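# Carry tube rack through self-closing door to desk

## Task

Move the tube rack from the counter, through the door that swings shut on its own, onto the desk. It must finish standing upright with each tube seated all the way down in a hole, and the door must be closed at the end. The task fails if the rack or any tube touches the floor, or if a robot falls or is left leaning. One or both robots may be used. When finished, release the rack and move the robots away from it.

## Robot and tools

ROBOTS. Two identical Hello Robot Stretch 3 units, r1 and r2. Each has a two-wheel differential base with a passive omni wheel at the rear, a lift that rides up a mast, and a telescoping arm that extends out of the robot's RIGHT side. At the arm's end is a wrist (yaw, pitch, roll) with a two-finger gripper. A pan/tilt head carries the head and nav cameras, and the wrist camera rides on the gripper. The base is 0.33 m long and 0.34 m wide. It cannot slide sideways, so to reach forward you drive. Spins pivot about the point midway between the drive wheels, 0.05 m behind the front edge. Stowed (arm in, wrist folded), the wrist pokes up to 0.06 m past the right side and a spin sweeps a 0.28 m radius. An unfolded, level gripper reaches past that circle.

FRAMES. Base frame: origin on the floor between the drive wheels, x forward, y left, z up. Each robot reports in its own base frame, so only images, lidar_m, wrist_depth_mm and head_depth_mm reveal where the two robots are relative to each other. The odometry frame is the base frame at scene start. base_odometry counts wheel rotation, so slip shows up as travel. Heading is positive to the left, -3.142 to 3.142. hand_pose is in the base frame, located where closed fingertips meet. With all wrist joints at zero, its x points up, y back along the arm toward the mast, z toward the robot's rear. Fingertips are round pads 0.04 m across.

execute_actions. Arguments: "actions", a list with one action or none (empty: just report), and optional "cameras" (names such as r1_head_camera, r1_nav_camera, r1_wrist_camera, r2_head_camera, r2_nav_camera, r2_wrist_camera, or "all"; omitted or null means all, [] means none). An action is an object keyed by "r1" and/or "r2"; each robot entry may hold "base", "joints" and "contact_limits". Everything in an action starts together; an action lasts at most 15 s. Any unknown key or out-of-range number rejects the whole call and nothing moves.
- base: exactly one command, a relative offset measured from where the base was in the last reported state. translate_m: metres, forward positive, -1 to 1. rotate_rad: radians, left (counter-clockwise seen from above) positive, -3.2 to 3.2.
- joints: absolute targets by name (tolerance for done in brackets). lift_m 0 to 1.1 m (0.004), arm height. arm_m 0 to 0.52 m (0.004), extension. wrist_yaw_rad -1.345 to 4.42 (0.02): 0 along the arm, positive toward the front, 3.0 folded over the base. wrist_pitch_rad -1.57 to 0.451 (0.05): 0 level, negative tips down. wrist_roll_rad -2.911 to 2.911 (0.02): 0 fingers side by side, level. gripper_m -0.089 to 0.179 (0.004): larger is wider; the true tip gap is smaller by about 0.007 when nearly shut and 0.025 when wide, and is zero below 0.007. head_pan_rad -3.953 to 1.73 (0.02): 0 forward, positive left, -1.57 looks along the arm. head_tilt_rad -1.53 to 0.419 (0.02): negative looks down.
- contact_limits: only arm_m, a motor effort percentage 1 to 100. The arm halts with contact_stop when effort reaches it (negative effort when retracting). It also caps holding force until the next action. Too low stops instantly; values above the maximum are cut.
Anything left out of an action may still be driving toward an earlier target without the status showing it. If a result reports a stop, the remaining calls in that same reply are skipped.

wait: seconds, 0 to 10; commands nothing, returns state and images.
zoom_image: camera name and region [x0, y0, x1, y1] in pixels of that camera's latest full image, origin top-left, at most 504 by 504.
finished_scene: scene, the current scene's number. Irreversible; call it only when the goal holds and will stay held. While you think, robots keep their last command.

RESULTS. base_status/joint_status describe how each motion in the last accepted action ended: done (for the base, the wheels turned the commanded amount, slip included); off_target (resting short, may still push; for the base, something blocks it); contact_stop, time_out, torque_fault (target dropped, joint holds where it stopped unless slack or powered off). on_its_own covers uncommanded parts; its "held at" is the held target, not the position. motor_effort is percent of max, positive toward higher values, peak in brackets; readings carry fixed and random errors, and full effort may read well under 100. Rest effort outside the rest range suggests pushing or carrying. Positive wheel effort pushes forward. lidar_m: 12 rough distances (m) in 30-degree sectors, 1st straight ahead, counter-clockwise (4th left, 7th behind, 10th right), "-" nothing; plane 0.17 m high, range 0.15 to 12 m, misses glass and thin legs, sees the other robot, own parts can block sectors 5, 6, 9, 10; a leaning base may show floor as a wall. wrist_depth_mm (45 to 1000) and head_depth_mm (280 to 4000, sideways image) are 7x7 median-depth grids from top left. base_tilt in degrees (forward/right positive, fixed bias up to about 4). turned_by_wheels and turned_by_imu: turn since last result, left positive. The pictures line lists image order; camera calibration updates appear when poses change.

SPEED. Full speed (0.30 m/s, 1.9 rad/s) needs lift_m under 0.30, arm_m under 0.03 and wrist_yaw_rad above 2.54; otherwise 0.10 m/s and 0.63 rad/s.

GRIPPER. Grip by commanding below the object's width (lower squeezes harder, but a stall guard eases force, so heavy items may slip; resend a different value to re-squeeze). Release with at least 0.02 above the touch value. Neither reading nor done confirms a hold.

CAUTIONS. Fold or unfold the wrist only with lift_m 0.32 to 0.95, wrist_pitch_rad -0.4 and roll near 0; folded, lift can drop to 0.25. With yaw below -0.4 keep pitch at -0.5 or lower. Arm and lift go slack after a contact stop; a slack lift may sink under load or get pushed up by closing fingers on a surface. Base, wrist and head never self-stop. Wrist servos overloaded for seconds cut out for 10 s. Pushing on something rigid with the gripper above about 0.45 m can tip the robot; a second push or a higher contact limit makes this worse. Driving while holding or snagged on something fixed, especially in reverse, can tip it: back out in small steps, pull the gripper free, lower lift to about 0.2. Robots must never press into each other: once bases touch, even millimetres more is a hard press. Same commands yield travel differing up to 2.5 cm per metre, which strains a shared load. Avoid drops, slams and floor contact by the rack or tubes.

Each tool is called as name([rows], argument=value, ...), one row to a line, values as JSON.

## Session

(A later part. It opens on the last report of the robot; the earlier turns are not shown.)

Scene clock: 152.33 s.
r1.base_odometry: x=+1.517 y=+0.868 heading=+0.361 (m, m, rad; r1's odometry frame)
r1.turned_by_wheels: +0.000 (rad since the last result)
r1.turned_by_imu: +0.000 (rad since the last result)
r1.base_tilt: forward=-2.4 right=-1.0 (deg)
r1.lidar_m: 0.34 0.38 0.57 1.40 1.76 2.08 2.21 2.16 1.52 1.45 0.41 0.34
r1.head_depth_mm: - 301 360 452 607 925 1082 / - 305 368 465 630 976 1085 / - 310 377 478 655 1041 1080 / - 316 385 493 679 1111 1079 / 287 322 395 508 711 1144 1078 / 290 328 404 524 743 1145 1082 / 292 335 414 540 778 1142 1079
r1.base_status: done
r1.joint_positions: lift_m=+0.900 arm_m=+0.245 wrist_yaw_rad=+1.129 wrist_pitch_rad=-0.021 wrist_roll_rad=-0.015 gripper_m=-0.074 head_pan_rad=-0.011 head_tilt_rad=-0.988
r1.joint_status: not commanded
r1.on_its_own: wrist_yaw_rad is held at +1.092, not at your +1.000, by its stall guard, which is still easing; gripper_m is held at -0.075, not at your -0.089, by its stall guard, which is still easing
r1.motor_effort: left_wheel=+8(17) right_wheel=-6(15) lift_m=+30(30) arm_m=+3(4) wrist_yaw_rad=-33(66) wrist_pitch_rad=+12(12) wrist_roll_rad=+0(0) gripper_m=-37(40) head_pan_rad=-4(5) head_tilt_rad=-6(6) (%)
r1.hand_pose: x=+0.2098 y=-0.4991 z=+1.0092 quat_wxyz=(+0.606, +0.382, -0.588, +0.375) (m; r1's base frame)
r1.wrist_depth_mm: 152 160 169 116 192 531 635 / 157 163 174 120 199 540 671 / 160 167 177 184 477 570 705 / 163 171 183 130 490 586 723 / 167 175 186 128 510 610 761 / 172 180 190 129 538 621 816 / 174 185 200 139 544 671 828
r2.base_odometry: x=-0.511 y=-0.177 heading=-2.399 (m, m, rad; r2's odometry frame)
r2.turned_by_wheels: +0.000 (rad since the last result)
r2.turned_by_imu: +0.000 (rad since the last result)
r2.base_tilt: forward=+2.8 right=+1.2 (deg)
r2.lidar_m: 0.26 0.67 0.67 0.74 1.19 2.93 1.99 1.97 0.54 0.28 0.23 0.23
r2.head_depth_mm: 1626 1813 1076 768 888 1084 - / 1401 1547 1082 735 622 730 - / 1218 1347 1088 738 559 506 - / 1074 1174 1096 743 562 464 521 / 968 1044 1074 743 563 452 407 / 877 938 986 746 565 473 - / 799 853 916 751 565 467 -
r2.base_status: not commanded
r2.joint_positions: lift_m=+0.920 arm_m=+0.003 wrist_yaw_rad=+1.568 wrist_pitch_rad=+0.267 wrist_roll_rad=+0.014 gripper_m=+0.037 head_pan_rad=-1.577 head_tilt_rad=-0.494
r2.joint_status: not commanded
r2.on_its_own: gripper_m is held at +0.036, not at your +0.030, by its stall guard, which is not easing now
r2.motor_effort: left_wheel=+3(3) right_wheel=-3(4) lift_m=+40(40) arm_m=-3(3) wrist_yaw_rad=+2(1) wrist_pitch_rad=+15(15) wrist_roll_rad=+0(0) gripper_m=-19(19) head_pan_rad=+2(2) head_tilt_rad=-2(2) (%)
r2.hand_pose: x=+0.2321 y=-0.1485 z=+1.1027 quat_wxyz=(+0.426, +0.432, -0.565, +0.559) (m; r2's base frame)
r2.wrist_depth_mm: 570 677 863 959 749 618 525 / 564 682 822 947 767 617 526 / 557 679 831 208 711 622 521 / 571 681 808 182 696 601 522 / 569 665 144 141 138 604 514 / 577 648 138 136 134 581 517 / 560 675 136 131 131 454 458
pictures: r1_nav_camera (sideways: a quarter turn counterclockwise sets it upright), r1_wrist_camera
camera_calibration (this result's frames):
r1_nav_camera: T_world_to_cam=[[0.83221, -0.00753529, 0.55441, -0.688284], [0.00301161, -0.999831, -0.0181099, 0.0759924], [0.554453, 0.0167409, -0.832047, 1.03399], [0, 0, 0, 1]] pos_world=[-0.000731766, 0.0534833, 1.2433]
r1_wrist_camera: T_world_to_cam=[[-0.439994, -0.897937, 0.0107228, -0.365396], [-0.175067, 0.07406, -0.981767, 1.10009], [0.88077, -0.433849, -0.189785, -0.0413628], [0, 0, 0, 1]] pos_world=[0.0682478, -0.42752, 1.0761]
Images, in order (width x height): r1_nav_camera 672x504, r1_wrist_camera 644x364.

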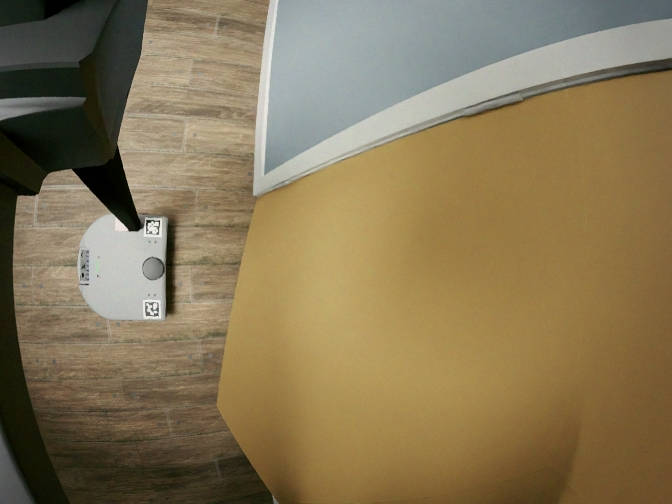

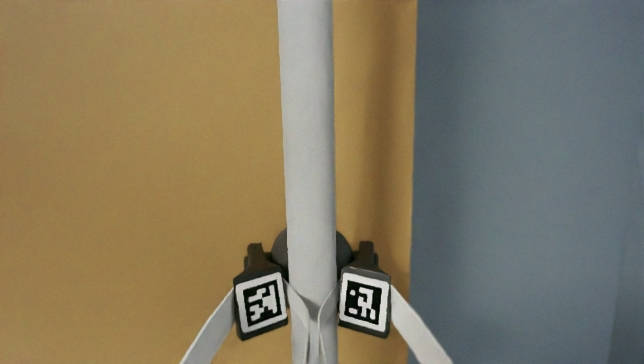

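execute_actions([
  {"r1":{"base":{"rotate_rad":-0.5},"joints":{"arm_m":0.11,"wrist_yaw_rad":1.2}},"r2":{"base":{"translate_m":-0.1}}},
], cameras=[])

execute_actions([
  {"r1":{"base":{"translate_m":-0.22},"joints":{"arm_m":0.08}},"r2":{"base":{"rotate_rad":1.2}}},
], cameras=[])

execute_actions([
  {"r1":{"base":{"translate_m":-0.17},"joints":{"arm_m":0.005}},"r2":{"base":{"rotate_rad":1.15},"joints":{"head_pan_rad":0,"head_tilt_rad":-0.9}}},
], cameras=[])

execute_actions([
  {"r1":{"base":{"rotate_rad":-0.6},"joints":{"wrist_yaw_rad":1.85}}},
], cameras=[])

execute_actions([
  {"r1":{"base":{"translate_m":-0.22}},"r2":{"base":{"translate_m":1}}},
], cameras=["r2_nav_camera","r1_nav_camera"])

Scene clock: 169.87 s.
r1.base_odometry: x=+1.517 y=+0.868 heading=-0.139 (m, m, rad; r1's odometry frame)
r1.turned_by_wheels: -0.500 (rad since the last result)
r1.turned_by_imu: -0.483 (rad since the last result)
r1.base_tilt: forward=-2.4 right=-0.9 (deg)
r1.lidar_m: 0.23 0.24 0.33 0.58 1.55 1.78 1.97 2.21 2.08 1.51 0.34 0.24
r1.head_depth_mm: - - - 327 464 789 1084 / - - - 322 452 761 1085 / - - - 317 442 734 1082 / - - - 314 433 708 1078 / - - - 314 424 683 1064 / - - - 313 415 662 1060 / - - - 310 408 641 1058
r1.base_status: done
r1.joint_positions: lift_m=+0.900 arm_m=+0.111 wrist_yaw_rad=+1.150 wrist_pitch_rad=-0.020 wrist_roll_rad=-0.016 gripper_m=-0.040 head_pan_rad=-0.011 head_tilt_rad=-0.988
r1.joint_status: wrist_yaw_rad off_target (ended at +1.150, target +1.200); the others done
r1.on_its_own: gripper_m is held at -0.041, not at your -0.089, by its stall guard, which is not easing now; wrist_yaw_rad is at rest, and its effort (+43) is outside its rest range (-12 to +12)
r1.motor_effort: left_wheel=-1(31) right_wheel=+0(26) lift_m=+30(30) arm_m=-9(9) wrist_yaw_rad=+43(72) wrist_pitch_rad=+11(13) wrist_roll_rad=+1(1) gripper_m=-23(27) head_pan_rad=-4(4) head_tilt_rad=-6(6) (%)
r1.hand_pose: x=+0.2120 y=-0.3603 z=+1.0093 quat_wxyz=(+0.602, +0.388, -0.584, +0.382) (m; r1's base frame)
r1.wrist_depth_mm: 135 145 161 116 - 965 876 / 137 148 165 121 - - 908 / 139 151 168 124 - - 899 / 142 153 171 128 - - 909 / 145 158 178 128 - - 939 / 148 161 179 130 - - 938 / 151 164 180 171 - - 989
r2.base_odometry: x=-0.437 y=-0.109 heading=-2.399 (m, m, rad; r2's odometry frame)
r2.turned_by_wheels: +0.000 (rad since the last result)
r2.turned_by_imu: +0.001 (rad since the last result)
r2.base_tilt: forward=+3.0 right=+1.3 (deg)
r2.lidar_m: 0.34 0.74 0.73 0.81 1.31 2.86 1.93 1.90 0.72 0.37 0.31 0.31
r2.head_depth_mm: 1644 1778 1076 933 1220 1563 - / 1532 1719 1081 772 883 999 - / 1331 1472 1088 738 679 779 - / 1176 1286 1095 739 581 640 716 / 1058 1139 1104 745 563 525 595 / 958 1026 1053 746 565 474 - / 875 930 982 752 566 467 -
r2.base_status: done
r2.joint_positions: lift_m=+0.920 arm_m=+0.003 wrist_yaw_rad=+1.568 wrist_pitch_rad=+0.268 wrist_roll_rad=+0.014 gripper_m=+0.037 head_pan_rad=-1.577 head_tilt_rad=-0.494
r2.joint_status: not commanded
r2.on_its_own: gripper_m is held at +0.036, not at your +0.030, by its stall guard, which is not easing now
r2.motor_effort: left_wheel=+2(5) right_wheel=-3(8) lift_m=+40(39) arm_m=-3(3) wrist_yaw_rad=+1(2) wrist_pitch_rad=+15(15) wrist_roll_rad=+0(0) gripper_m=-21(19) head_pan_rad=+3(2) head_tilt_rad=-2(2) (%)
r2.hand_pose: x=+0.2321 y=-0.1485 z=+1.1028 quat_wxyz=(+0.426, +0.432, -0.566, +0.559) (m; r2's base frame)
r2.wrist_depth_mm: 620 740 932 - 843 677 590 / 605 744 905 - 827 685 591 / 625 741 923 210 787 693 582 / 632 730 881 184 760 676 582 / 619 715 144 140 139 671 579 / 619 713 138 136 134 628 595 / 611 657 135 131 132 456 461
pictures: none
No camera images: the call's "cameras" was empty. Leave "cameras" out to get every camera's image.

Scene clock: 173.00 s.
r1.base_odometry: x=+1.299 y=+0.899 heading=-0.138 (m, m, rad; r1's odometry frame)
r1.turned_by_wheels: +0.001 (rad since the last result)
r1.turned_by_imu: +0.002 (rad since the last result)
r1.base_tilt: forward=-2.3 right=-0.9 (deg)
r1.lidar_m: 0.32 0.37 0.61 0.85 1.62 1.66 1.66 2.02 2.09 1.63 0.37 0.32
r1.head_depth_mm: - 290 331 413 551 820 1084 / - 294 342 429 578 886 1085 / - 298 352 445 608 955 1079 / - 301 362 463 641 1042 1080 / - 305 374 482 679 1147 1083 / - 313 386 503 721 1152 1078 / 286 322 399 525 766 1168 1080
r1.base_status: done
r1.joint_positions: lift_m=+0.900 arm_m=+0.080 wrist_yaw_rad=+1.140 wrist_pitch_rad=-0.020 wrist_roll_rad=-0.014 gripper_m=-0.040 head_pan_rad=-0.011 head_tilt_rad=-0.988
r1.joint_status: all done
r1.on_its_own: wrist_yaw_rad is held at +1.094, not at your +1.200, by its stall guard, which is still easing; gripper_m is held at -0.041, not at your -0.089, by its stall guard, which is not easing now
r1.motor_effort: left_wheel=+11(17) right_wheel=-11(12) lift_m=+30(30) arm_m=+0(16) wrist_yaw_rad=-40(97) wrist_pitch_rad=+11(11) wrist_roll_rad=-1(1) gripper_m=-22(29) head_pan_rad=-5(4) head_tilt_rad=-5(5) (%)
r1.hand_pose: x=+0.2110 y=-0.3318 z=+1.0094 quat_wxyz=(+0.604, +0.385, -0.587, +0.378) (m; r1's base frame)
r1.wrist_depth_mm: 157 163 171 116 187 - 949 / 161 167 174 119 193 - 993 / 165 172 179 122 196 - - / 169 174 184 126 205 - - / 173 179 187 128 209 - - / 177 184 192 130 - - - / 181 188 200 139 223 - -
r2.base_odometry: x=-0.437 y=-0.109 heading=-1.199 (m, m, rad; r2's odometry frame)
r2.turned_by_wheels: +1.200 (rad since the last result)
r2.turned_by_imu: +1.198 (rad since the last result)
r2.base_tilt: forward=+2.8 right=+1.1 (deg)
r2.lidar_m: 0.74 0.89 1.72 2.87 2.10 1.89 0.55 0.34 0.31 0.31 0.37 0.73
r2.head_depth_mm: 710 775 851 732 555 481 - / 734 799 879 736 558 476 - / 756 827 906 739 558 476 - / 779 855 936 742 561 463 511 / 804 885 973 745 563 453 538 / 830 918 1024 749 563 473 - / 860 953 1061 1156 566 483 -
r2.base_status: done
r2.joint_positions: lift_m=+0.920 arm_m=+0.003 wrist_yaw_rad=+1.568 wrist_pitch_rad=+0.268 wrist_roll_rad=+0.014 gripper_m=+0.037 head_pan_rad=-1.577 head_tilt_rad=-0.494
r2.joint_status: not commanded
r2.on_its_own: gripper_m is held at +0.036, not at your +0.030, by its stall guard, which is not easing now
r2.motor_effort: left_wheel=-4(10) right_wheel=+4(8) lift_m=+40(40) arm_m=-3(3) wrist_yaw_rad=+1(1) wrist_pitch_rad=+14(15) wrist_roll_rad=+0(0) gripper_m=-19(20) head_pan_rad=+2(3) head_tilt_rad=-2(2) (%)
r2.hand_pose: x=+0.2321 y=-0.1484 z=+1.1029 quat_wxyz=(+0.426, +0.432, -0.565, +0.559) (m; r2's base frame)
r2.wrist_depth_mm: - 901 768 669 602 552 502 / - 855 744 675 607 556 507 / - 875 790 643 587 538 503 / - 873 760 206 582 550 496 / - 876 144 141 139 535 495 / - 850 138 135 134 539 495 / 992 866 136 131 132 546 497
pictures: none
No camera images: the call's "cameras" was empty. Leave "cameras" out to get every camera's image.

Scene clock: 175.80 s.
r1.base_odometry: x=+1.131 y=+0.922 heading=-0.138 (m, m, rad; r1's odometry frame)
r1.turned_by_wheels: +0.000 (rad since the last result)
r1.turned_by_imu: +0.001 (rad since the last result)
r1.base_tilt: forward=-2.4 right=-0.9 (deg)
r1.lidar_m: 0.35 0.46 0.78 1.06 1.53 1.57 1.66 1.88 1.94 1.72 0.35 0.34
r1.head_depth_mm: - 298 347 422 539 749 1089 / - 310 368 456 595 856 1082 / 291 327 393 493 661 1002 1083 / 297 346 421 537 742 1148 1082 / 308 367 453 590 849 1186 1079 / 326 392 489 653 991 1205 1077 / 344 418 534 735 1180 1201 1078
r1.base_status: done
r1.joint_positions: lift_m=+0.900 arm_m=+0.005 wrist_yaw_rad=+1.174 wrist_pitch_rad=-0.019 wrist_roll_rad=-0.014 gripper_m=-0.040 head_pan_rad=-0.011 head_tilt_rad=-0.988
r1.joint_status: all done
r1.on_its_own: wrist_yaw_rad is held at +1.156, not at your +1.200, by its stall guard, which is not easing now; gripper_m is held at -0.041, not at your -0.089, by its stall guard, which is not easing now; wrist_yaw_rad is at rest, and its effort (-15) is outside its rest range (-12 to +12)
r1.motor_effort: left_wheel=+5(15) right_wheel=-5(14) lift_m=+30(30) arm_m=-2(11) wrist_yaw_rad=-15(73) wrist_pitch_rad=+11(11) wrist_roll_rad=+0(0) gripper_m=-20(25) head_pan_rad=-4(4) head_tilt_rad=-6(6) (%)
r1.hand_pose: x=+0.2145 y=-0.2491 z=+1.0095 quat_wxyz=(+0.597, +0.395, -0.580, +0.389) (m; r1's base frame)
r1.wrist_depth_mm: 189 185 182 117 173 - - / 192 188 186 120 178 - - / 199 195 191 125 182 - - / 204 201 196 189 188 - - / 210 205 202 128 194 - - / 216 213 209 130 197 - - / 224 220 214 141 206 - -
r2.base_odometry: x=-0.437 y=-0.109 heading=-0.049 (m, m, rad; r2's odometry frame)
r2.turned_by_wheels: +1.150 (rad since the last result)
r2.turned_by_imu: +1.148 (rad since the last result)
r2.base_tilt: forward=+2.9 right=+1.1 (deg)
r2.lidar_m: 2.21 1.97 1.55 1.90 0.48 0.33 0.31 0.31 0.41 0.73 0.75 0.97
r2.head_depth_mm: 1596 1564 341 1490 1355 1213 1085 / 2125 2063 1803 1546 1360 1212 1092 / 2526 2167 1804 1562 1362 1212 1090 / 2491 2178 1809 1558 1358 1217 1094 / 2482 2176 1819 1558 1359 1219 1094 / 2474 2184 1815 1565 1371 1223 1094 / 2465 2196 1829 1564 1371 1212 1094
r2.base_status: done
r2.joint_positions: lift_m=+0.920 arm_m=+0.003 wrist_yaw_rad=+1.568 wrist_pitch_rad=+0.268 wrist_roll_rad=+0.014 gripper_m=+0.037 head_pan_rad=-0.007 head_tilt_rad=-0.889
r2.joint_status: all done
r2.on_its_own: gripper_m is held at +0.036, not at your +0.030, by its stall guard, which is not easing now
r2.motor_effort: left_wheel=-4(9) right_wheel=+4(8) lift_m=+40(40) arm_m=-3(4) wrist_yaw_rad=+1(1) wrist_pitch_rad=+14(15) wrist_roll_rad=+0(0) gripper_m=-20(20) head_pan_rad=+2(32) head_tilt_rad=-4(18) (%)
r2.hand_pose: x=+0.2321 y=-0.1484 z=+1.1029 quat_wxyz=(+0.426, +0.432, -0.565, +0.559) (m; r2's base frame)
r2.wrist_depth_mm: - - - - - 930 626 / - - - - - 931 634 / - - - - - 910 627 / - - - 206 - 915 629 / - - 144 141 139 908 625 / - - 137 135 135 870 635 / - - 135 131 131 961 640
pictures: none
No camera images: the call's "cameras" was empty. Leave "cameras" out to get every camera's image.

Scene clock: 177.87 s.
r1.base_odometry: x=+1.131 y=+0.922 heading=-0.738 (m, m, rad; r1's odometry frame)
r1.turned_by_wheels: -0.600 (rad since the last result)
r1.turned_by_imu: -0.594 (rad since the last result)
r1.base_tilt: forward=-2.4 right=-0.9 (deg)
r1.lidar_m: 0.26 0.27 0.37 0.77 0.98 1.52 1.55 1.63 1.88 1.91 1.76 0.27
r1.head_depth_mm: - - - 378 1364 1242 1070 / - - 298 332 504 1192 1081 / - - 296 342 470 820 1084 / - - 294 352 488 801 1085 / - - 291 348 482 777 1083 / - - 289 345 475 764 1078 / - - 291 341 468 745 1077
r1.base_status: done
r1.joint_positions: lift_m=+0.900 arm_m=+0.005 wrist_yaw_rad=+1.854 wrist_pitch_rad=-0.019 wrist_roll_rad=-0.014 gripper_m=-0.040 head_pan_rad=-0.011 head_tilt_rad=-0.988
r1.joint_status: all done
r1.on_its_own: gripper_m is held at -0.041, not at your -0.089, by its stall guard, which is not easing now
r1.motor_effort: left_wheel=+5(11) right_wheel=-7(13) lift_m=+30(30) arm_m=-2(3) wrist_yaw_rad=-4(79) wrist_pitch_rad=+10(11) wrist_roll_rad=-1(0) gripper_m=-20(25) head_pan_rad=-4(5) head_tilt_rad=-6(5) (%)
r1.hand_pose: x=+0.2242 y=-0.0787 z=+1.0097 quat_wxyz=(+0.433, +0.565, -0.416, +0.566) (m; r1's base frame)
r1.wrist_depth_mm: 223 209 193 117 168 162 - / 232 214 200 120 173 166 - / 238 223 205 123 176 170 - / 249 230 211 127 180 175 - / 257 237 219 129 187 - - / 266 245 225 131 188 - - / 281 252 234 138 200 - -
r2.base_odometry: x=-0.437 y=-0.109 heading=-0.049 (m, m, rad; r2's odometry frame)
r2.turned_by_wheels: +0.000 (rad since the last result)
r2.turned_by_imu: +0.000 (rad since the last result)
r2.base_tilt: forward=+2.7 right=+1.2 (deg)
r2.lidar_m: 2.21 1.88 1.63 1.89 0.48 0.33 0.31 0.31 0.41 0.73 0.75 0.97
r2.head_depth_mm: 1602 1562 341 1494 1365 1204 1089 / 2127 2071 1816 1557 1361 1211 1095 / 2510 2168 1812 1546 1363 1216 1090 / 2521 2191 1815 1558 1368 1214 1094 / 2496 2175 1816 1560 1365 1220 1098 / 2444 2193 1826 1564 1370 1220 1097 / 2489 2189 1825 1568 1373 1218 1097
r2.base_status: not commanded
r2.joint_positions: lift_m=+0.920 arm_m=+0.003 wrist_yaw_rad=+1.568 wrist_pitch_rad=+0.268 wrist_roll_rad=+0.014 gripper_m=+0.037 head_pan_rad=-0.007 head_tilt_rad=-0.889
r2.joint_status: not commanded
r2.on_its_own: gripper_m is held at +0.036, not at your +0.030, by its stall guard, which is not easing now
r2.motor_effort: left_wheel=-4(4) right_wheel=+3(3) lift_m=+39(39) arm_m=-3(3) wrist_yaw_rad=+1(1) wrist_pitch_rad=+14(14) wrist_roll_rad=+0(0) gripper_m=-19(20) head_pan_rad=+2(3) head_tilt_rad=-4(4) (%)
r2.hand_pose: x=+0.2321 y=-0.1484 z=+1.1029 quat_wxyz=(+0.426, +0.432, -0.565, +0.559) (m; r2's base frame)
r2.wrist_depth_mm: - - - - - 953 644 / - - - - - 941 628 / - - - - - 922 645 / - - - 207 - 917 637 / - - 144 141 139 966 630 / - - 138 136 135 854 631 / - - 136 131 131 980 631
pictures: none
No camera images: the call's "cameras" was empty. Leave "cameras" out to get every camera's image.

Scene clock: 189.03 s.
r1.base_odometry: x=+0.968 y=+1.070 heading=-0.738 (m, m, rad; r1's odometry frame)
r1.turned_by_wheels: +0.000 (rad since the last result)
r1.turned_by_imu: +0.077 (rad since the last result)
r1.base_tilt: forward=-2.5 right=-1.0 (deg)
r1.lidar_m: 0.25 0.31 0.61 0.87 1.18 1.33 1.38 1.85 0.98 1.85 1.91 0.25
r1.head_depth_mm: - - - 309 1343 1252 - / - - - 326 442 1193 1065 / - - 291 326 399 735 1078 / - - 297 356 516 814 1080 / - - 303 383 546 941 1079 / - - 313 410 600 1114 1079 / - - 329 440 667 1164 1076
r1.base_status: done
r1.joint_positions: lift_m=+0.900 arm_m=+0.004 wrist_yaw_rad=+1.997 wrist_pitch_rad=-0.016 wrist_roll_rad=-0.016 gripper_m=-0.040 head_pan_rad=-0.013 head_tilt_rad=-0.990
r1.joint_status: not commanded
r1.on_its_own: wrist_yaw_rad is held at +1.997, not at your +1.850, by its stall guard, which is not easing now; gripper_m is held at -0.041, not at your -0.089, by its stall guard, which is not easing now
r1.motor_effort: left_wheel=-3(30) right_wheel=-3(33) lift_m=+30(30) arm_m=+6(6) wrist_yaw_rad=+0(69) wrist_pitch_rad=+9(13) wrist_roll_rad=+1(0) gripper_m=-20(26) head_pan_rad=-4(4) head_tilt_rad=-5(6) (%)
r1.hand_pose: x=+0.2116 y=-0.0437 z=+1.0103 quat_wxyz=(+0.391, +0.593, -0.375, +0.596) (m; r1's base frame)
r1.wrist_depth_mm: 629 374 260 117 161 135 120 / 646 398 273 122 164 138 124 / 685 420 278 189 167 140 128 / 681 451 290 132 171 142 131 / 699 472 305 130 176 145 149 / 725 509 339 130 172 147 - / 738 541 338 141 189 152 -
r2.base_odometry: x=+0.562 y=-0.159 heading=-0.050 (m, m, rad; r2's odometry frame)
r2.turned_by_wheels: +0.000 (rad since the last result)
r2.turned_by_imu: +0.002 (rad since the last result)
r2.base_tilt: forward=+2.8 right=+1.1 (deg)
r2.lidar_m: 1.86 1.90 2.21 1.10 2.01 1.39 1.30 1.01 0.70 0.65 0.67 0.87
r2.head_depth_mm: 1432 1399 341 1489 1360 1212 1089 / 1696 1909 1808 1548 1361 1207 1090 / 1698 1996 1804 1551 1366 1213 1089 / 1678 1970 1813 1558 1364 1215 1092 / 1654 1945 1830 1551 1366 1218 1093 / 1632 1929 1816 1562 1364 1217 1093 / 1625 1876 1826 1565 1372 1216 1095
r2.base_status: done
r2.joint_positions: lift_m=+0.920 arm_m=+0.003 wrist_yaw_rad=+1.568 wrist_pitch_rad=+0.268 wrist_roll_rad=+0.014 gripper_m=+0.037 head_pan_rad=-0.007 head_tilt_rad=-0.889
r2.joint_status: not commanded
r2.on_its_own: gripper_m is held at +0.036, not at your +0.030, by its stall guard, which is not easing now
r2.motor_effort: left_wheel=-4(5) right_wheel=+3(6) lift_m=+39(39) arm_m=-3(3) wrist_yaw_rad=+1(1) wrist_pitch_rad=+14(14) wrist_roll_rad=+0(0) gripper_m=-20(21) head_pan_rad=+2(3) head_tilt_rad=-4(3) (%)
r2.hand_pose: x=+0.2321 y=-0.1484 z=+1.1029 quat_wxyz=(+0.426, +0.432, -0.565, +0.559) (m; r2's base frame)
r2.wrist_depth_mm: - - - - - 838 553 / - - - - - 802 558 / - - - - - 799 545 / - - - 207 - 805 550 / - - 144 140 139 789 549 / - - 137 136 134 741 541 / - - 136 131 131 864 549
pictures: r1_nav_camera (sideways: a quarter turn counterclockwise sets it upright), r2_nav_camera (sideways: a quarter turn counterclockwise sets it upright)
camera_calibration (this result's frames):
r1_nav_camera: T_world_to_cam=[[0.833044, -0.00853795, 0.553141, -0.686636], [0.00179215, -0.999834, -0.0181318, 0.0760284], [0.553204, 0.0160959, -0.83289, 1.03509], [0, 0, 0, 1]] pos_world=[-0.000757273, 0.0534925, 1.24331]
r2_nav_camera: T_world_to_cam=[[0.765715, -0.0305101, 0.642455, -0.793842], [0.00342287, -0.998667, -0.051506, 0.118046], [0.64317, 0.041638, -0.76459, 0.943996], [0, 0, 0, 1]] pos_world=[0.000302649, 0.0543621, 1.23786]
Images, in order (width x height): r1_nav_camera 672x504, r2_nav_camera 672x504.

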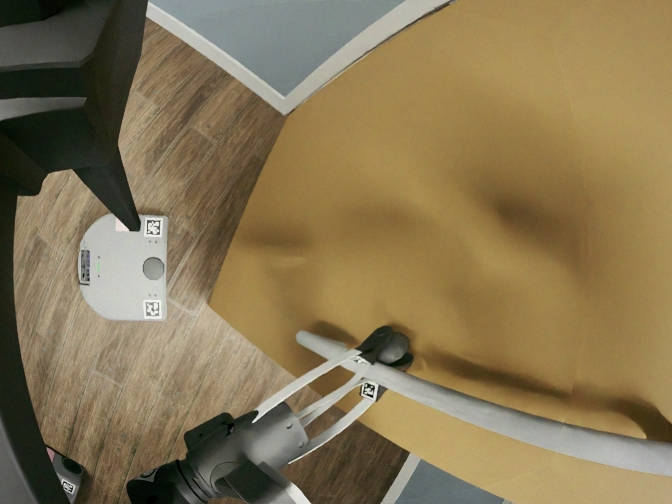

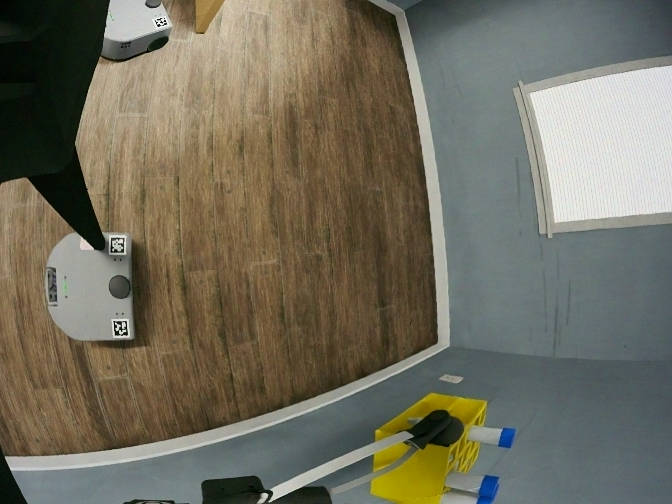

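execute_actions([
  {"r2":{"base":{"translate_m":0.6}}},
], cameras=[])

execute_actions([
  {"r2":{"base":{"rotate_rad":1.66}}},
], cameras=[])

execute_actions([
  {"r2":{"base":{"translate_m":1},"joints":{"head_tilt_rad":-0.75}}},
], cameras=["r2_nav_camera"])

Scene clock: 201.43 s.
r1.base_odometry: x=+0.968 y=+1.070 heading=-0.738 (m, m, rad; r1's odometry frame)
r1.turned_by_wheels: +0.000 (rad since the last result)
r1.turned_by_imu: +0.003 (rad since the last result)
r1.base_tilt: forward=-2.3 right=-0.9 (deg)
r1.lidar_m: 0.25 0.31 0.61 0.87 1.18 1.33 1.38 1.86 1.79 1.14 1.92 0.25
r1.head_depth_mm: - - - 309 1352 1250 - / - - - 327 442 1192 1066 / - - 291 326 399 738 1083 / - - 297 355 517 814 1081 / - - 303 384 544 942 1078 / - - 313 410 599 1116 1083 / - - 328 440 667 1159 1075
r1.base_status: not commanded
r1.joint_positions: lift_m=+0.900 arm_m=+0.004 wrist_yaw_rad=+1.997 wrist_pitch_rad=-0.016 wrist_roll_rad=-0.016 gripper_m=-0.040 head_pan_rad=-0.013 head_tilt_rad=-0.990
r1.joint_status: not commanded
r1.on_its_own: wrist_yaw_rad is held at +1.997, not at your +1.850, by its stall guard, which is not easing now; gripper_m is held at -0.041, not at your -0.089, by its stall guard, which is not easing now
r1.motor_effort: left_wheel=-2(4) right_wheel=-3(3) lift_m=+30(29) arm_m=+6(6) wrist_yaw_rad=+0(0) wrist_pitch_rad=+9(9) wrist_roll_rad=+1(1) gripper_m=-20(20) head_pan_rad=-4(3) head_tilt_rad=-5(4) (%)
r1.hand_pose: x=+0.2116 y=-0.0437 z=+1.0103 quat_wxyz=(+0.391, +0.593, -0.375, +0.596) (m; r1's base frame)
r1.wrist_depth_mm: 640 378 261 118 161 134 121 / 649 395 268 122 164 137 123 / 668 418 281 188 169 140 128 / 682 445 294 132 172 142 131 / 727 480 307 129 174 146 150 / 733 513 338 130 172 149 - / 729 557 338 141 188 152 -
r2.base_odometry: x=+1.161 y=-0.188 heading=-0.050 (m, m, rad; r2's odometry frame)
r2.turned_by_wheels: +0.000 (rad since the last result)
r2.turned_by_imu: +0.001 (rad since the last result)
r2.base_tilt: forward=+2.8 right=+1.2 (deg)
r2.lidar_m: 1.26 1.29 1.67 2.06 1.20 2.02 1.90 0.94 0.65 0.61 0.62 0.81
r2.head_depth_mm: 1172 1276 341 1493 1356 1214 1084 / 1157 1365 1653 1553 1365 1213 1094 / 1146 1348 1628 1556 1369 1215 1092 / 1132 1324 1600 1558 1367 1217 1090 / 1117 1305 1577 1558 1369 1210 1096 / 1088 1292 1560 1558 1368 1218 1093 / 1079 1282 1540 1563 1370 1214 1093
r2.base_status: done
r2.joint_positions: lift_m=+0.920 arm_m=+0.003 wrist_yaw_rad=+1.568 wrist_pitch_rad=+0.268 wrist_roll_rad=+0.014 gripper_m=+0.037 head_pan_rad=-0.007 head_tilt_rad=-0.889
r2.joint_status: not commanded
r2.on_its_own: gripper_m is held at +0.036, not at your +0.030, by its stall guard, which is not easing now
r2.motor_effort: left_wheel=-4(6) right_wheel=+3(8) lift_m=+39(40) arm_m=-3(3) wrist_yaw_rad=+1(1) wrist_pitch_rad=+14(15) wrist_roll_rad=+0(0) gripper_m=-21(20) head_pan_rad=+2(2) head_tilt_rad=-4(3) (%)
r2.hand_pose: x=+0.2321 y=-0.1484 z=+1.1029 quat_wxyz=(+0.426, +0.432, -0.565, +0.559) (m; r2's base frame)
r2.wrist_depth_mm: - - - - - 736 505 / - - - - - 744 494 / - - - - - 719 494 / - - - 207 - 735 498 / - - 144 140 139 726 499 / - - 138 136 134 688 495 / - - 135 131 131 788 493
pictures: none
No camera images: the call's "cameras" was empty. Leave "cameras" out to get every camera's image.

Scene clock: 205.03 s.
r1.base_odometry: x=+0.968 y=+1.070 heading=-0.738 (m, m, rad; r1's odometry frame)
r1.turned_by_wheels: +0.000 (rad since the last result)
r1.turned_by_imu: +0.001 (rad since the last result)
r1.base_tilt: forward=-2.4 right=-0.9 (deg)
r1.lidar_m: 0.25 0.31 0.61 0.87 1.17 1.33 1.38 1.85 1.78 1.27 1.92 0.25
r1.head_depth_mm: - - - 309 1337 1255 - / - - - 327 441 1187 1064 / - - 291 326 399 736 1082 / - - 297 355 516 814 1082 / - - 303 384 547 944 1079 / - - 313 410 601 1118 1079 / - - 329 439 667 1168 1076
r1.base_status: not commanded
r1.joint_positions: lift_m=+0.900 arm_m=+0.004 wrist_yaw_rad=+1.997 wrist_pitch_rad=-0.016 wrist_roll_rad=-0.016 gripper_m=-0.040 head_pan_rad=-0.013 head_tilt_rad=-0.990
r1.joint_status: not commanded
r1.on_its_own: wrist_yaw_rad is held at +1.997, not at your +1.850, by its stall guard, which is not easing now; gripper_m is held at -0.041, not at your -0.089, by its stall guard, which is not easing now
r1.motor_effort: left_wheel=-4(4) right_wheel=-2(3) lift_m=+30(29) arm_m=+6(6) wrist_yaw_rad=+0(0) wrist_pitch_rad=+9(9) wrist_roll_rad=+1(1) gripper_m=-20(20) head_pan_rad=-3(4) head_tilt_rad=-5(5) (%)
r1.hand_pose: x=+0.2116 y=-0.0437 z=+1.0103 quat_wxyz=(+0.391, +0.593, -0.375, +0.596) (m; r1's base frame)
r1.wrist_depth_mm: 636 376 260 118 160 135 121 / 655 396 269 122 165 138 124 / 681 423 280 189 167 139 128 / 672 446 289 132 172 143 131 / 692 478 310 129 174 145 150 / 725 514 340 130 173 148 - / 732 534 342 142 189 151 -
r2.base_odometry: x=+1.161 y=-0.188 heading=+1.610 (m, m, rad; r2's odometry frame)
r2.turned_by_wheels: +1.660 (rad since the last result)
r2.turned_by_imu: +1.657 (rad since the last result)
r2.base_tilt: forward=+2.9 right=+1.2 (deg)
r2.lidar_m: 1.20 1.28 1.96 1.90 0.85 0.63 0.61 0.63 0.88 1.26 1.32 1.82
r2.head_depth_mm: 1818 2035 341 1493 1360 1208 1091 / 1845 2040 1798 1551 1361 1214 1092 / 2696 2181 1805 1558 1360 1214 1091 / 2717 2159 1807 1561 1364 1213 1096 / 2734 2186 1821 1556 1363 1214 1095 / 2540 1634 1739 1560 1369 1219 1095 / 1717 2056 1829 1507 1367 1215 1097
r2.base_status: done
r2.joint_positions: lift_m=+0.920 arm_m=+0.003 wrist_yaw_rad=+1.568 wrist_pitch_rad=+0.268 wrist_roll_rad=+0.014 gripper_m=+0.037 head_pan_rad=-0.007 head_tilt_rad=-0.889
r2.joint_status: not commanded
r2.on_its_own: gripper_m is held at +0.036, not at your +0.030, by its stall guard, which is not easing now
r2.motor_effort: left_wheel=-4(9) right_wheel=+3(8) lift_m=+39(39) arm_m=-3(3) wrist_yaw_rad=+1(1) wrist_pitch_rad=+14(14) wrist_roll_rad=+0(0) gripper_m=-20(19) head_pan_rad=+2(2) head_tilt_rad=-4(4) (%)
r2.hand_pose: x=+0.2321 y=-0.1484 z=+1.1029 quat_wxyz=(+0.426, +0.432, -0.565, +0.559) (m; r2's base frame)
r2.wrist_depth_mm: - - - - - - - / - - - - - - - / - - - - - - - / - - - 206 - - - / - - 144 140 138 - - / - - 137 136 134 - - / - - 136 131 131 - -
pictures: none
No camera images: the call's "cameras" was empty. Leave "cameras" out to get every camera's image.

Scene clock: 216.20 s.
r1.base_odometry: x=+0.968 y=+1.070 heading=-0.738 (m, m, rad; r1's odometry frame)
r1.turned_by_wheels: +0.000 (rad since the last result)
r1.turned_by_imu: +0.003 (rad since the last result)
r1.base_tilt: forward=-2.3 right=-1.0 (deg)
r1.lidar_m: 0.26 0.31 0.61 0.87 1.18 1.33 1.38 1.86 1.79 1.85 0.47 0.25
r1.head_depth_mm: - - - 309 1178 1094 - / - - - 327 441 1166 1066 / - - 291 326 398 736 1081 / - - 297 355 517 815 1082 / - - 303 384 546 939 1079 / - - 313 410 601 1118 1077 / - - 329 439 665 1168 1074
r1.base_status: not commanded
r1.joint_positions: lift_m=+0.900 arm_m=+0.004 wrist_yaw_rad=+1.997 wrist_pitch_rad=-0.016 wrist_roll_rad=-0.016 gripper_m=-0.040 head_pan_rad=-0.013 head_tilt_rad=-0.990
r1.joint_status: not commanded
r1.on_its_own: wrist_yaw_rad is held at +1.997, not at your +1.850, by its stall guard, which is not easing now; gripper_m is held at -0.041, not at your -0.089, by its stall guard, which is not easing now
r1.motor_effort: left_wheel=-3(3) right_wheel=-3(3) lift_m=+30(29) arm_m=+6(6) wrist_yaw_rad=+0(0) wrist_pitch_rad=+9(9) wrist_roll_rad=+1(1) gripper_m=-20(20) head_pan_rad=-3(4) head_tilt_rad=-6(4) (%)
r1.hand_pose: x=+0.2116 y=-0.0437 z=+1.0103 quat_wxyz=(+0.391, +0.593, -0.375, +0.596) (m; r1's base frame)
r1.wrist_depth_mm: 642 375 262 118 160 135 121 / 641 395 271 122 165 137 124 / 667 426 279 189 168 140 128 / 702 447 293 132 172 142 130 / 721 476 304 129 175 145 150 / 734 512 339 130 171 149 - / 727 554 340 141 189 152 -
r2.base_odometry: x=+1.122 y=+0.811 heading=+1.610 (m, m, rad; r2's odometry frame)
r2.turned_by_wheels: +0.000 (rad since the last result)
r2.turned_by_imu: +0.002 (rad since the last result)
r2.base_tilt: forward=+2.8 right=+1.3 (deg)
r2.lidar_m: 2.73 0.38 0.31 1.89 1.97 1.66 1.61 1.67 1.32 1.28 1.34 1.10
r2.head_depth_mm: 2685 2617 347 - 1431 1269 1116 / 2703 2755 2135 1683 1475 1267 1119 / 2695 2774 2135 1745 1473 1277 1119 / 2677 2768 2134 1738 1473 1273 1125 / 2661 2671 2150 1750 1480 1273 1121 / 2703 2813 2150 1757 1451 1257 1106 / 2667 2827 2095 1078 962 867 792
r2.base_status: done
r2.joint_positions: lift_m=+0.920 arm_m=+0.003 wrist_yaw_rad=+1.568 wrist_pitch_rad=+0.268 wrist_roll_rad=+0.014 gripper_m=+0.037 head_pan_rad=-0.007 head_tilt_rad=-0.754
r2.joint_status: all done
r2.on_its_own: gripper_m is held at +0.036, not at your +0.030, by its stall guard, which is not easing now
r2.motor_effort: left_wheel=-4(6) right_wheel=+3(7) lift_m=+40(39) arm_m=-3(3) wrist_yaw_rad=+1(1) wrist_pitch_rad=+14(14) wrist_roll_rad=+0(0) gripper_m=-20(19) head_pan_rad=+3(3) head_tilt_rad=+1(10) (%)
r2.hand_pose: x=+0.2321 y=-0.1484 z=+1.1029 quat_wxyz=(+0.426, +0.432, -0.565, +0.559) (m; r2's base frame)
r2.wrist_depth_mm: 534 842 - - - 948 943 / 523 835 - - - 955 933 / 519 836 - - 944 965 933 / 526 836 - 207 967 956 932 / 533 858 144 141 139 947 935 / 525 757 137 136 134 927 922 / 529 900 135 131 131 939 918
pictures: r2_nav_camera (sideways: a quarter turn counterclockwise sets it upright)
camera_calibration (this result's frames):
r2_nav_camera: T_world_to_cam=[[0.672386, -0.0297749, 0.739601, -0.919867], [0.0103596, -0.998714, -0.0496244, 0.115563], [0.740128, 0.0410287, -0.671213, 0.821965], [0, 0, 0, 1]] pos_world=[0.00895001, 0.054301, 1.23778]
Images, in order (width x height): r2_nav_camera 672x504.

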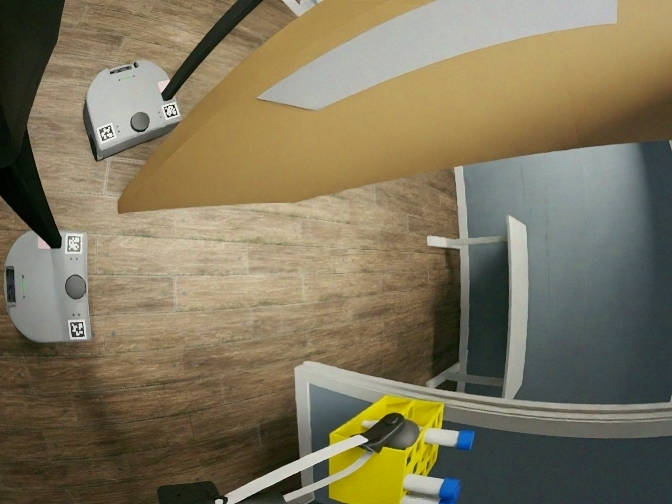

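execute_actions([
  {"r2":{"base":{"translate_m":1}}},
], cameras=[])

execute_actions([
  {"r2":{"base":{"translate_m":0.9}},"r1":{"joints":{"gripper_m":0.12}}},
], cameras=["r2_nav_camera","r1_nav_camera"])

Scene clock: 233.53 s.
r1.base_odometry: x=+0.968 y=+1.070 heading=-0.738 (m, m, rad; r1's odometry frame)
r1.turned_by_wheels: +0.000 (rad since the last result)
r1.turned_by_imu: +0.004 (rad since the last result)
r1.base_tilt: forward=-2.4 right=-1.0 (deg)
r1.lidar_m: 0.25 0.31 0.61 0.87 1.18 1.34 1.38 1.86 1.78 1.85 1.91 0.25
r1.head_depth_mm: - - - 309 1348 1255 - / - - - 327 442 1187 1062 / - - 291 325 398 736 1084 / - - 297 355 516 813 1083 / - - 303 384 545 945 1080 / - - 313 411 601 1118 1078 / - - 329 441 667 1165 1074
r1.base_status: not commanded
r1.joint_positions: lift_m=+0.900 arm_m=+0.004 wrist_yaw_rad=+1.997 wrist_pitch_rad=-0.016 wrist_roll_rad=-0.016 gripper_m=-0.040 head_pan_rad=-0.013 head_tilt_rad=-0.990
r1.joint_status: not commanded
r1.on_its_own: wrist_yaw_rad is held at +1.997, not at your +1.850, by its stall guard, which is not easing now; gripper_m is held at -0.041, not at your -0.089, by its stall guard, which is not easing now
r1.motor_effort: left_wheel=-4(3) right_wheel=-3(3) lift_m=+29(29) arm_m=+6(6) wrist_yaw_rad=+0(0) wrist_pitch_rad=+9(9) wrist_roll_rad=+1(0) gripper_m=-19(20) head_pan_rad=-3(4) head_tilt_rad=-5(5) (%)
r1.hand_pose: x=+0.2116 y=-0.0437 z=+1.0103 quat_wxyz=(+0.391, +0.593, -0.375, +0.596) (m; r1's base frame)
r1.wrist_depth_mm: 627 379 260 118 160 134 120 / 663 394 273 122 164 137 123 / 678 422 280 188 168 139 127 / 691 448 290 132 172 143 130 / 703 481 306 129 176 145 150 / 722 506 336 130 173 148 - / 736 554 341 141 189 152 -
r2.base_odometry: x=+1.083 y=+1.810 heading=+1.610 (m, m, rad; r2's odometry frame)
r2.turned_by_wheels: +0.000 (rad since the last result)
r2.turned_by_imu: +0.002 (rad since the last result)
r2.base_tilt: forward=+2.8 right=+1.3 (deg)
r2.lidar_m: 1.75 2.26 0.45 0.37 0.37 0.47 2.61 1.81 1.33 0.43 0.46 1.86
r2.head_depth_mm: 1760 2130 348 - 1432 1264 1117 / 1752 2126 2151 1691 1465 1269 1119 / 1758 2132 2134 1751 1467 1278 1117 / 1753 2106 2156 1744 1483 1274 1123 / 1752 1751 2036 1756 1481 1273 1127 / 1748 2115 2155 1753 1478 1274 1124 / 1843 2119 2167 1753 1485 1281 1127
r2.base_status: done
r2.joint_positions: lift_m=+0.920 arm_m=+0.003 wrist_yaw_rad=+1.568 wrist_pitch_rad=+0.268 wrist_roll_rad=+0.014 gripper_m=+0.037 head_pan_rad=-0.007 head_tilt_rad=-0.754
r2.joint_status: not commanded
r2.on_its_own: gripper_m is held at +0.036, not at your +0.030, by its stall guard, which is not easing now
r2.motor_effort: left_wheel=-5(6) right_wheel=+3(8) lift_m=+39(40) arm_m=-3(3) wrist_yaw_rad=+1(1) wrist_pitch_rad=+14(14) wrist_roll_rad=+0(1) gripper_m=-20(20) head_pan_rad=+2(3) head_tilt_rad=+1(1) (%)
r2.hand_pose: x=+0.2321 y=-0.1484 z=+1.1029 quat_wxyz=(+0.426, +0.432, -0.565, +0.559) (m; r2's base frame)
r2.wrist_depth_mm: - - - - - - - / - - - - - - - / - - - - - - - / - - - 206 - - - / - - 144 141 139 - - / - - 137 135 134 - - / - - 136 131 131 - -
pictures: none
No camera images: the call's "cameras" was empty. Leave "cameras" out to get every camera's image.

Scene clock: 243.70 s.
r1.base_odometry: x=+0.968 y=+1.070 heading=-0.738 (m, m, rad; r1's odometry frame)
r1.turned_by_wheels: +0.000 (rad since the last result)
r1.turned_by_imu: +0.003 (rad since the last result)
r1.base_tilt: forward=-2.5 right=-1.0 (deg)
r1.lidar_m: 1.21 0.87 0.83 0.87 1.18 1.33 1.37 1.86 1.79 1.85 1.92 1.84
r1.head_depth_mm: 1550 1792 1870 1627 1365 1258 - / 1623 1894 1865 1578 1373 1234 1074 / 1713 2005 1871 1585 1376 1208 1080 / 1696 1996 1863 1571 1396 1200 1076 / 1394 1596 1763 1574 1354 1210 1078 / 1180 1330 1506 1565 1374 1208 1074 / 1032 1131 1265 1435 1363 1206 1079
r1.base_status: not commanded
r1.joint_positions: lift_m=+0.900 arm_m=+0.005 wrist_yaw_rad=+1.997 wrist_pitch_rad=-0.016 wrist_roll_rad=-0.016 gripper_m=+0.120 head_pan_rad=-0.013 head_tilt_rad=-0.990
r1.joint_status: all done
r1.on_its_own: wrist_yaw_rad is held at +1.997, not at your +1.850, by its stall guard, which is not easing now
r1.motor_effort: left_wheel=-2(4) right_wheel=+1(3) lift_m=+29(29) arm_m=+5(6) wrist_yaw_rad=+0(1) wrist_pitch_rad=+9(9) wrist_roll_rad=+1(1) gripper_m=+0(79) head_pan_rad=-4(3) head_tilt_rad=-5(5) (%)
r1.hand_pose: x=+0.2116 y=-0.0439 z=+1.0103 quat_wxyz=(+0.391, +0.593, -0.375, +0.596) (m; r1's base frame)
r1.wrist_depth_mm: 689 773 897 - - - - / 692 767 902 - - - - / 686 772 935 - - - - / 701 802 939 - - - - / 707 821 940 - - - - / 728 809 - - - - - / 742 869 - - - - -
r2.base_odometry: x=+1.048 y=+2.709 heading=+1.610 (m, m, rad; r2's odometry frame)
r2.turned_by_wheels: +0.000 (rad since the last result)
r2.turned_by_imu: +0.002 (rad since the last result)
r2.base_tilt: forward=+2.8 right=+1.2 (deg)
r2.lidar_m: 0.86 0.86 1.82 2.46 1.07 0.86 0.83 0.87 1.10 1.30 1.27 1.30
r2.head_depth_mm: 1074 1181 347 - 1426 1269 1114 / 1075 1180 952 753 1430 1271 1122 / 1077 1178 957 777 1443 1271 1119 / 1069 1178 955 779 1438 1276 1121 / 1069 1172 959 780 1446 1274 1121 / 1067 1178 964 783 1410 1261 1124 / 1062 1192 967 784 1449 1284 1128
r2.base_status: done
r2.joint_positions: lift_m=+0.920 arm_m=+0.003 wrist_yaw_rad=+1.568 wrist_pitch_rad=+0.268 wrist_roll_rad=+0.014 gripper_m=+0.037 head_pan_rad=-0.007 head_tilt_rad=-0.754
r2.joint_status: not commanded
r2.on_its_own: gripper_m is held at +0.036, not at your +0.030, by its stall guard, which is not easing now
r2.motor_effort: left_wheel=-4(6) right_wheel=+4(8) lift_m=+40(39) arm_m=-3(3) wrist_yaw_rad=+1(1) wrist_pitch_rad=+14(14) wrist_roll_rad=+0(0) gripper_m=-19(20) head_pan_rad=+2(3) head_tilt_rad=+1(1) (%)
r2.hand_pose: x=+0.2321 y=-0.1484 z=+1.1029 quat_wxyz=(+0.426, +0.432, -0.565, +0.559) (m; r2's base frame)
r2.wrist_depth_mm: - - - - - - - / - - - - - - - / - - - - - - - / - - - 206 - - - / - - 143 141 139 - - / - - 138 135 135 - - / - 927 136 131 131 867 857
pictures: r1_nav_camera (sideways: a quarter turn counterclockwise sets it upright), r2_nav_camera (sideways: a quarter turn counterclockwise sets it upright)
camera_calibration (this result's frames):
r1_nav_camera: T_world_to_cam=[[0.833044, -0.00853806, 0.553141, -0.686636], [0.00179202, -0.999834, -0.0181318, 0.0760284], [0.553204, 0.0160959, -0.83289, 1.03509], [0, 0, 0, 1]] pos_world=[-0.000757259, 0.0534925, 1.24331]
r2_nav_camera: T_world_to_cam=[[0.672331, -0.0297744, 0.739652, -0.919933], [0.0103635, -0.998714, -0.0496231, 0.115561], [0.740178, 0.0410285, -0.671158, 0.821892], [0, 0, 0, 1]] pos_world=[0.00895482, 0.0543009, 1.23778]
Images, in order (width x height): r1_nav_camera 672x504, r2_nav_camera 672x504.

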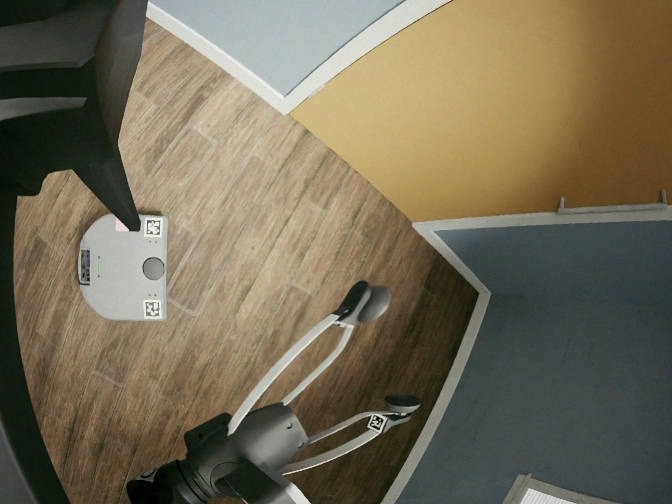

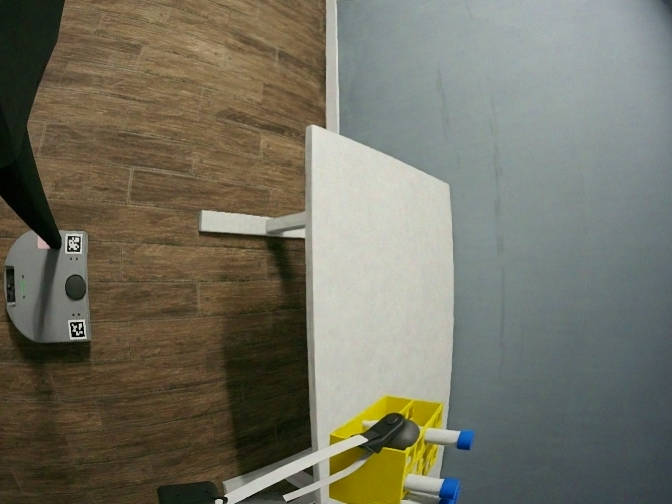

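execute_actions([
  {"r2":{"base":{"translate_m":0.39},"joints":{"lift_m":0.74,"wrist_pitch_rad":0.1,"head_tilt_rad":-1.1}}},
], cameras=[])

execute_actions([
  {"r2":{"joints":{"lift_m":0.65}}},
], cameras=["r2_nav_camera","r2_wrist_camera"])

Scene clock: 255.97 s.
r1.base_odometry: x=+0.968 y=+1.070 heading=-0.738 (m, m, rad; r1's odometry frame)
r1.turned_by_wheels: +0.000 (rad since the last result)
r1.turned_by_imu: +0.002 (rad since the last result)
r1.base_tilt: forward=-2.5 right=-1.0 (deg)
r1.lidar_m: 1.21 0.88 0.83 0.87 1.18 1.33 1.38 1.86 1.78 1.85 1.91 1.84
r1.head_depth_mm: 1569 1784 1866 1625 1350 1252 - / 1633 1883 1849 1574 1367 1229 1073 / 1719 1991 1870 1579 1364 1211 1083 / 1699 1982 1862 1581 1397 1207 1076 / 1390 1601 1781 1576 1351 1203 1075 / 1184 1331 1509 1575 1368 1206 1081 / 1028 1138 1268 1430 1367 1206 1075
r1.base_status: not commanded
r1.joint_positions: lift_m=+0.900 arm_m=+0.005 wrist_yaw_rad=+1.997 wrist_pitch_rad=-0.016 wrist_roll_rad=-0.016 gripper_m=+0.120 head_pan_rad=-0.013 head_tilt_rad=-0.990
r1.joint_status: not commanded
r1.on_its_own: wrist_yaw_rad is held at +1.997, not at your +1.850, by its stall guard, which is not easing now
r1.motor_effort: left_wheel=-3(3) right_wheel=+1(1) lift_m=+30(29) arm_m=+5(5) wrist_yaw_rad=+0(0) wrist_pitch_rad=+9(9) wrist_roll_rad=+1(1) gripper_m=-1(0) head_pan_rad=-3(3) head_tilt_rad=-5(6) (%)
r1.hand_pose: x=+0.2116 y=-0.0439 z=+1.0103 quat_wxyz=(+0.391, +0.593, -0.375, +0.596) (m; r1's base frame)
r1.wrist_depth_mm: 667 771 885 - - - - / 671 767 880 - - - - / 689 771 905 - - - - / 698 799 908 - - - - / 704 836 916 - - - - / 712 778 - - - - - / 744 871 - - - - -
r2.base_odometry: x=+1.032 y=+3.099 heading=+1.610 (m, m, rad; r2's odometry frame)
r2.turned_by_wheels: +0.000 (rad since the last result)
r2.turned_by_imu: +0.001 (rad since the last result)
r2.base_tilt: forward=+2.8 right=+1.3 (deg)
r2.lidar_m: 0.87 0.49 1.26 2.46 1.61 1.22 1.22 1.23 1.35 1.31 1.07 0.90
r2.head_depth_mm: 814 736 663 435 561 - 1086 / 812 738 665 454 554 1143 1086 / 815 738 664 604 554 1156 - / 814 740 664 604 555 1160 - / 813 737 664 606 555 1154 - / 811 741 666 604 555 1147 1101 / 809 740 666 606 555 1146 1088
r2.base_status: done
r2.joint_positions: lift_m=+0.740 arm_m=+0.003 wrist_yaw_rad=+1.568 wrist_pitch_rad=+0.072 wrist_roll_rad=+0.014 gripper_m=+0.037 head_pan_rad=-0.007 head_tilt_rad=-1.086
r2.joint_status: all done
r2.on_its_own: gripper_m is held at +0.036, not at your +0.030, by its stall guard, which is not easing now
r2.motor_effort: left_wheel=-4(6) right_wheel=+3(8) lift_m=+21(37) arm_m=-3(3) wrist_yaw_rad=+1(1) wrist_pitch_rad=+13(13) wrist_roll_rad=+0(0) gripper_m=-19(19) head_pan_rad=+2(4) head_tilt_rad=-4(19) (%)
r2.hand_pose: x=+0.2359 y=-0.1484 z=+0.8734 quat_wxyz=(+0.479, +0.485, -0.521, +0.514) (m; r2's base frame)
r2.wrist_depth_mm: 774 765 781 752 765 743 729 / 819 775 788 750 765 769 729 / 823 831 778 776 793 778 780 / 863 845 811 205 809 810 784 / 868 610 144 140 138 610 623 / 417 413 138 135 134 420 418 / 316 309 135 131 130 308 313
pictures: none
No camera images: the call's "cameras" was empty. Leave "cameras" out to get every camera's image.

Scene clock: 257.63 s.
r1.base_odometry: x=+0.968 y=+1.070 heading=-0.738 (m, m, rad; r1's odometry frame)
r1.turned_by_wheels: +0.000 (rad since the last result)
r1.turned_by_imu: +0.000 (rad since the last result)
r1.base_tilt: forward=-2.4 right=-0.9 (deg)
r1.lidar_m: 1.21 0.88 0.83 0.87 1.17 1.33 1.37 1.86 1.78 1.85 1.92 1.84
r1.head_depth_mm: 1567 1790 1875 1622 1359 1254 - / 1640 1886 1860 1583 1368 1225 1075 / 1718 1996 1870 1573 1369 1207 1080 / 1689 1967 1868 1577 1398 1213 1085 / 1401 1602 1776 1574 1345 1203 1079 / 1189 1321 1517 1571 1364 1210 1080 / 1026 1132 1269 1433 1367 1200 1073
r1.base_status: not commanded
r1.joint_positions: lift_m=+0.900 arm_m=+0.005 wrist_yaw_rad=+1.997 wrist_pitch_rad=-0.016 wrist_roll_rad=-0.016 gripper_m=+0.120 head_pan_rad=-0.013 head_tilt_rad=-0.990
r1.joint_status: not commanded
r1.on_its_own: wrist_yaw_rad is held at +1.997, not at your +1.850, by its stall guard, which is not easing now
r1.motor_effort: left_wheel=-3(2) right_wheel=+1(1) lift_m=+29(29) arm_m=+5(5) wrist_yaw_rad=+1(0) wrist_pitch_rad=+9(9) wrist_roll_rad=+1(0) gripper_m=+0(0) head_pan_rad=-3(3) head_tilt_rad=-5(5) (%)
r1.hand_pose: x=+0.2116 y=-0.0439 z=+1.0103 quat_wxyz=(+0.391, +0.593, -0.375, +0.596) (m; r1's base frame)
r1.wrist_depth_mm: 673 776 894 - - - - / 682 759 917 - - - - / 712 789 905 - - - - / 693 783 937 - - - - / 717 795 967 - - - - / 715 792 - - - - - / 745 889 - - - - -
r2.base_odometry: x=+1.032 y=+3.099 heading=+1.610 (m, m, rad; r2's odometry frame)
r2.turned_by_wheels: +0.000 (rad since the last result)
r2.turned_by_imu: +0.000 (rad since the last result)
r2.base_tilt: forward=+2.8 right=+1.3 (deg)
r2.lidar_m: 0.88 0.49 1.26 2.46 1.62 1.22 1.22 1.23 1.35 1.31 1.07 0.91
r2.head_depth_mm: 812 737 663 489 551 - - / 814 737 665 509 551 1144 1087 / 814 739 665 605 555 1157 - / 815 737 664 605 555 1159 - / 814 739 666 607 555 1155 - / 811 739 667 606 555 1147 1097 / 807 740 667 606 555 1149 1096
r2.base_status: not commanded
r2.joint_positions: lift_m=+0.651 arm_m=+0.003 wrist_yaw_rad=+1.568 wrist_pitch_rad=+0.136 wrist_roll_rad=+0.014 gripper_m=+0.037 head_pan_rad=-0.007 head_tilt_rad=-1.086
r2.joint_status: all done
r2.on_its_own: gripper_m is held at +0.036, not at your +0.030, by its stall guard, which is not easing now
r2.motor_effort: left_wheel=-4(4) right_wheel=+3(4) lift_m=+16(21) arm_m=-3(3) wrist_yaw_rad=+1(1) wrist_pitch_rad=-16(16) wrist_roll_rad=-1(0) gripper_m=-19(21) head_pan_rad=+3(2) head_tilt_rad=-5(4) (%)
r2.hand_pose: x=+0.2358 y=-0.1484 z=+0.8002 quat_wxyz=(+0.462, +0.468, -0.536, +0.529) (m; r2's base frame)
r2.wrist_depth_mm: 794 802 769 780 771 743 734 / 816 799 777 781 765 793 775 / 827 802 789 180 794 787 762 / 840 857 831 200 808 803 781 / 457 462 141 139 140 466 469 / 281 282 139 138 136 284 283 / 206 205 193 135 135 204 205
pictures: r2_nav_camera (sideways: a quarter turn counterclockwise sets it upright), r2_wrist_camera
camera_calibration (this result's frames):
r2_nav_camera: T_world_to_cam=[[0.876972, -0.0311314, 0.479532, -0.582268], [-0.00670428, -0.998595, -0.0525683, 0.119477], [0.480495, 0.042886, -0.875948, 1.08975], [0, 0, 0, 1]] pos_world=[-0.012187, 0.0544472, 1.24006]
r2_wrist_camera: T_world_to_cam=[[0.00187375, -0.999944, -0.0104236, -0.142105], [-0.0968838, 0.010193, -0.995244, 0.846564], [0.995294, 0.00287471, -0.0968592, 0.0077689], [0, 0, 0, 1]] pos_world=[0.0745522, -0.150749, 0.841808]
Images, in order (width x height): r2_nav_camera 672x504, r2_wrist_camera 644x364.

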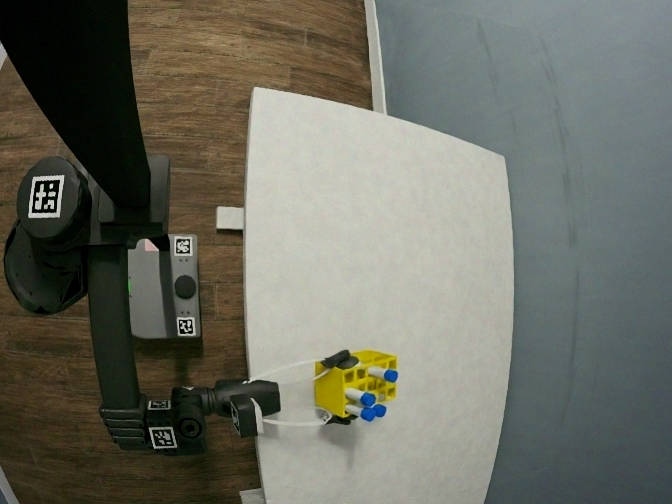

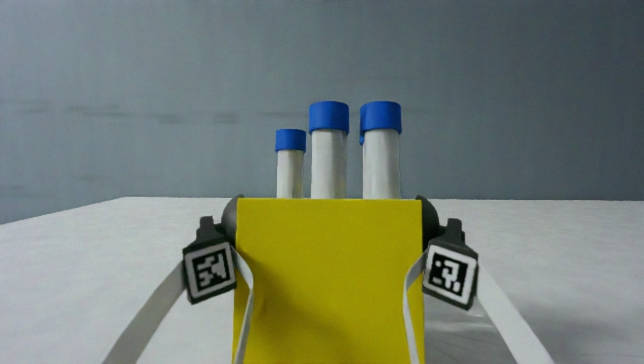

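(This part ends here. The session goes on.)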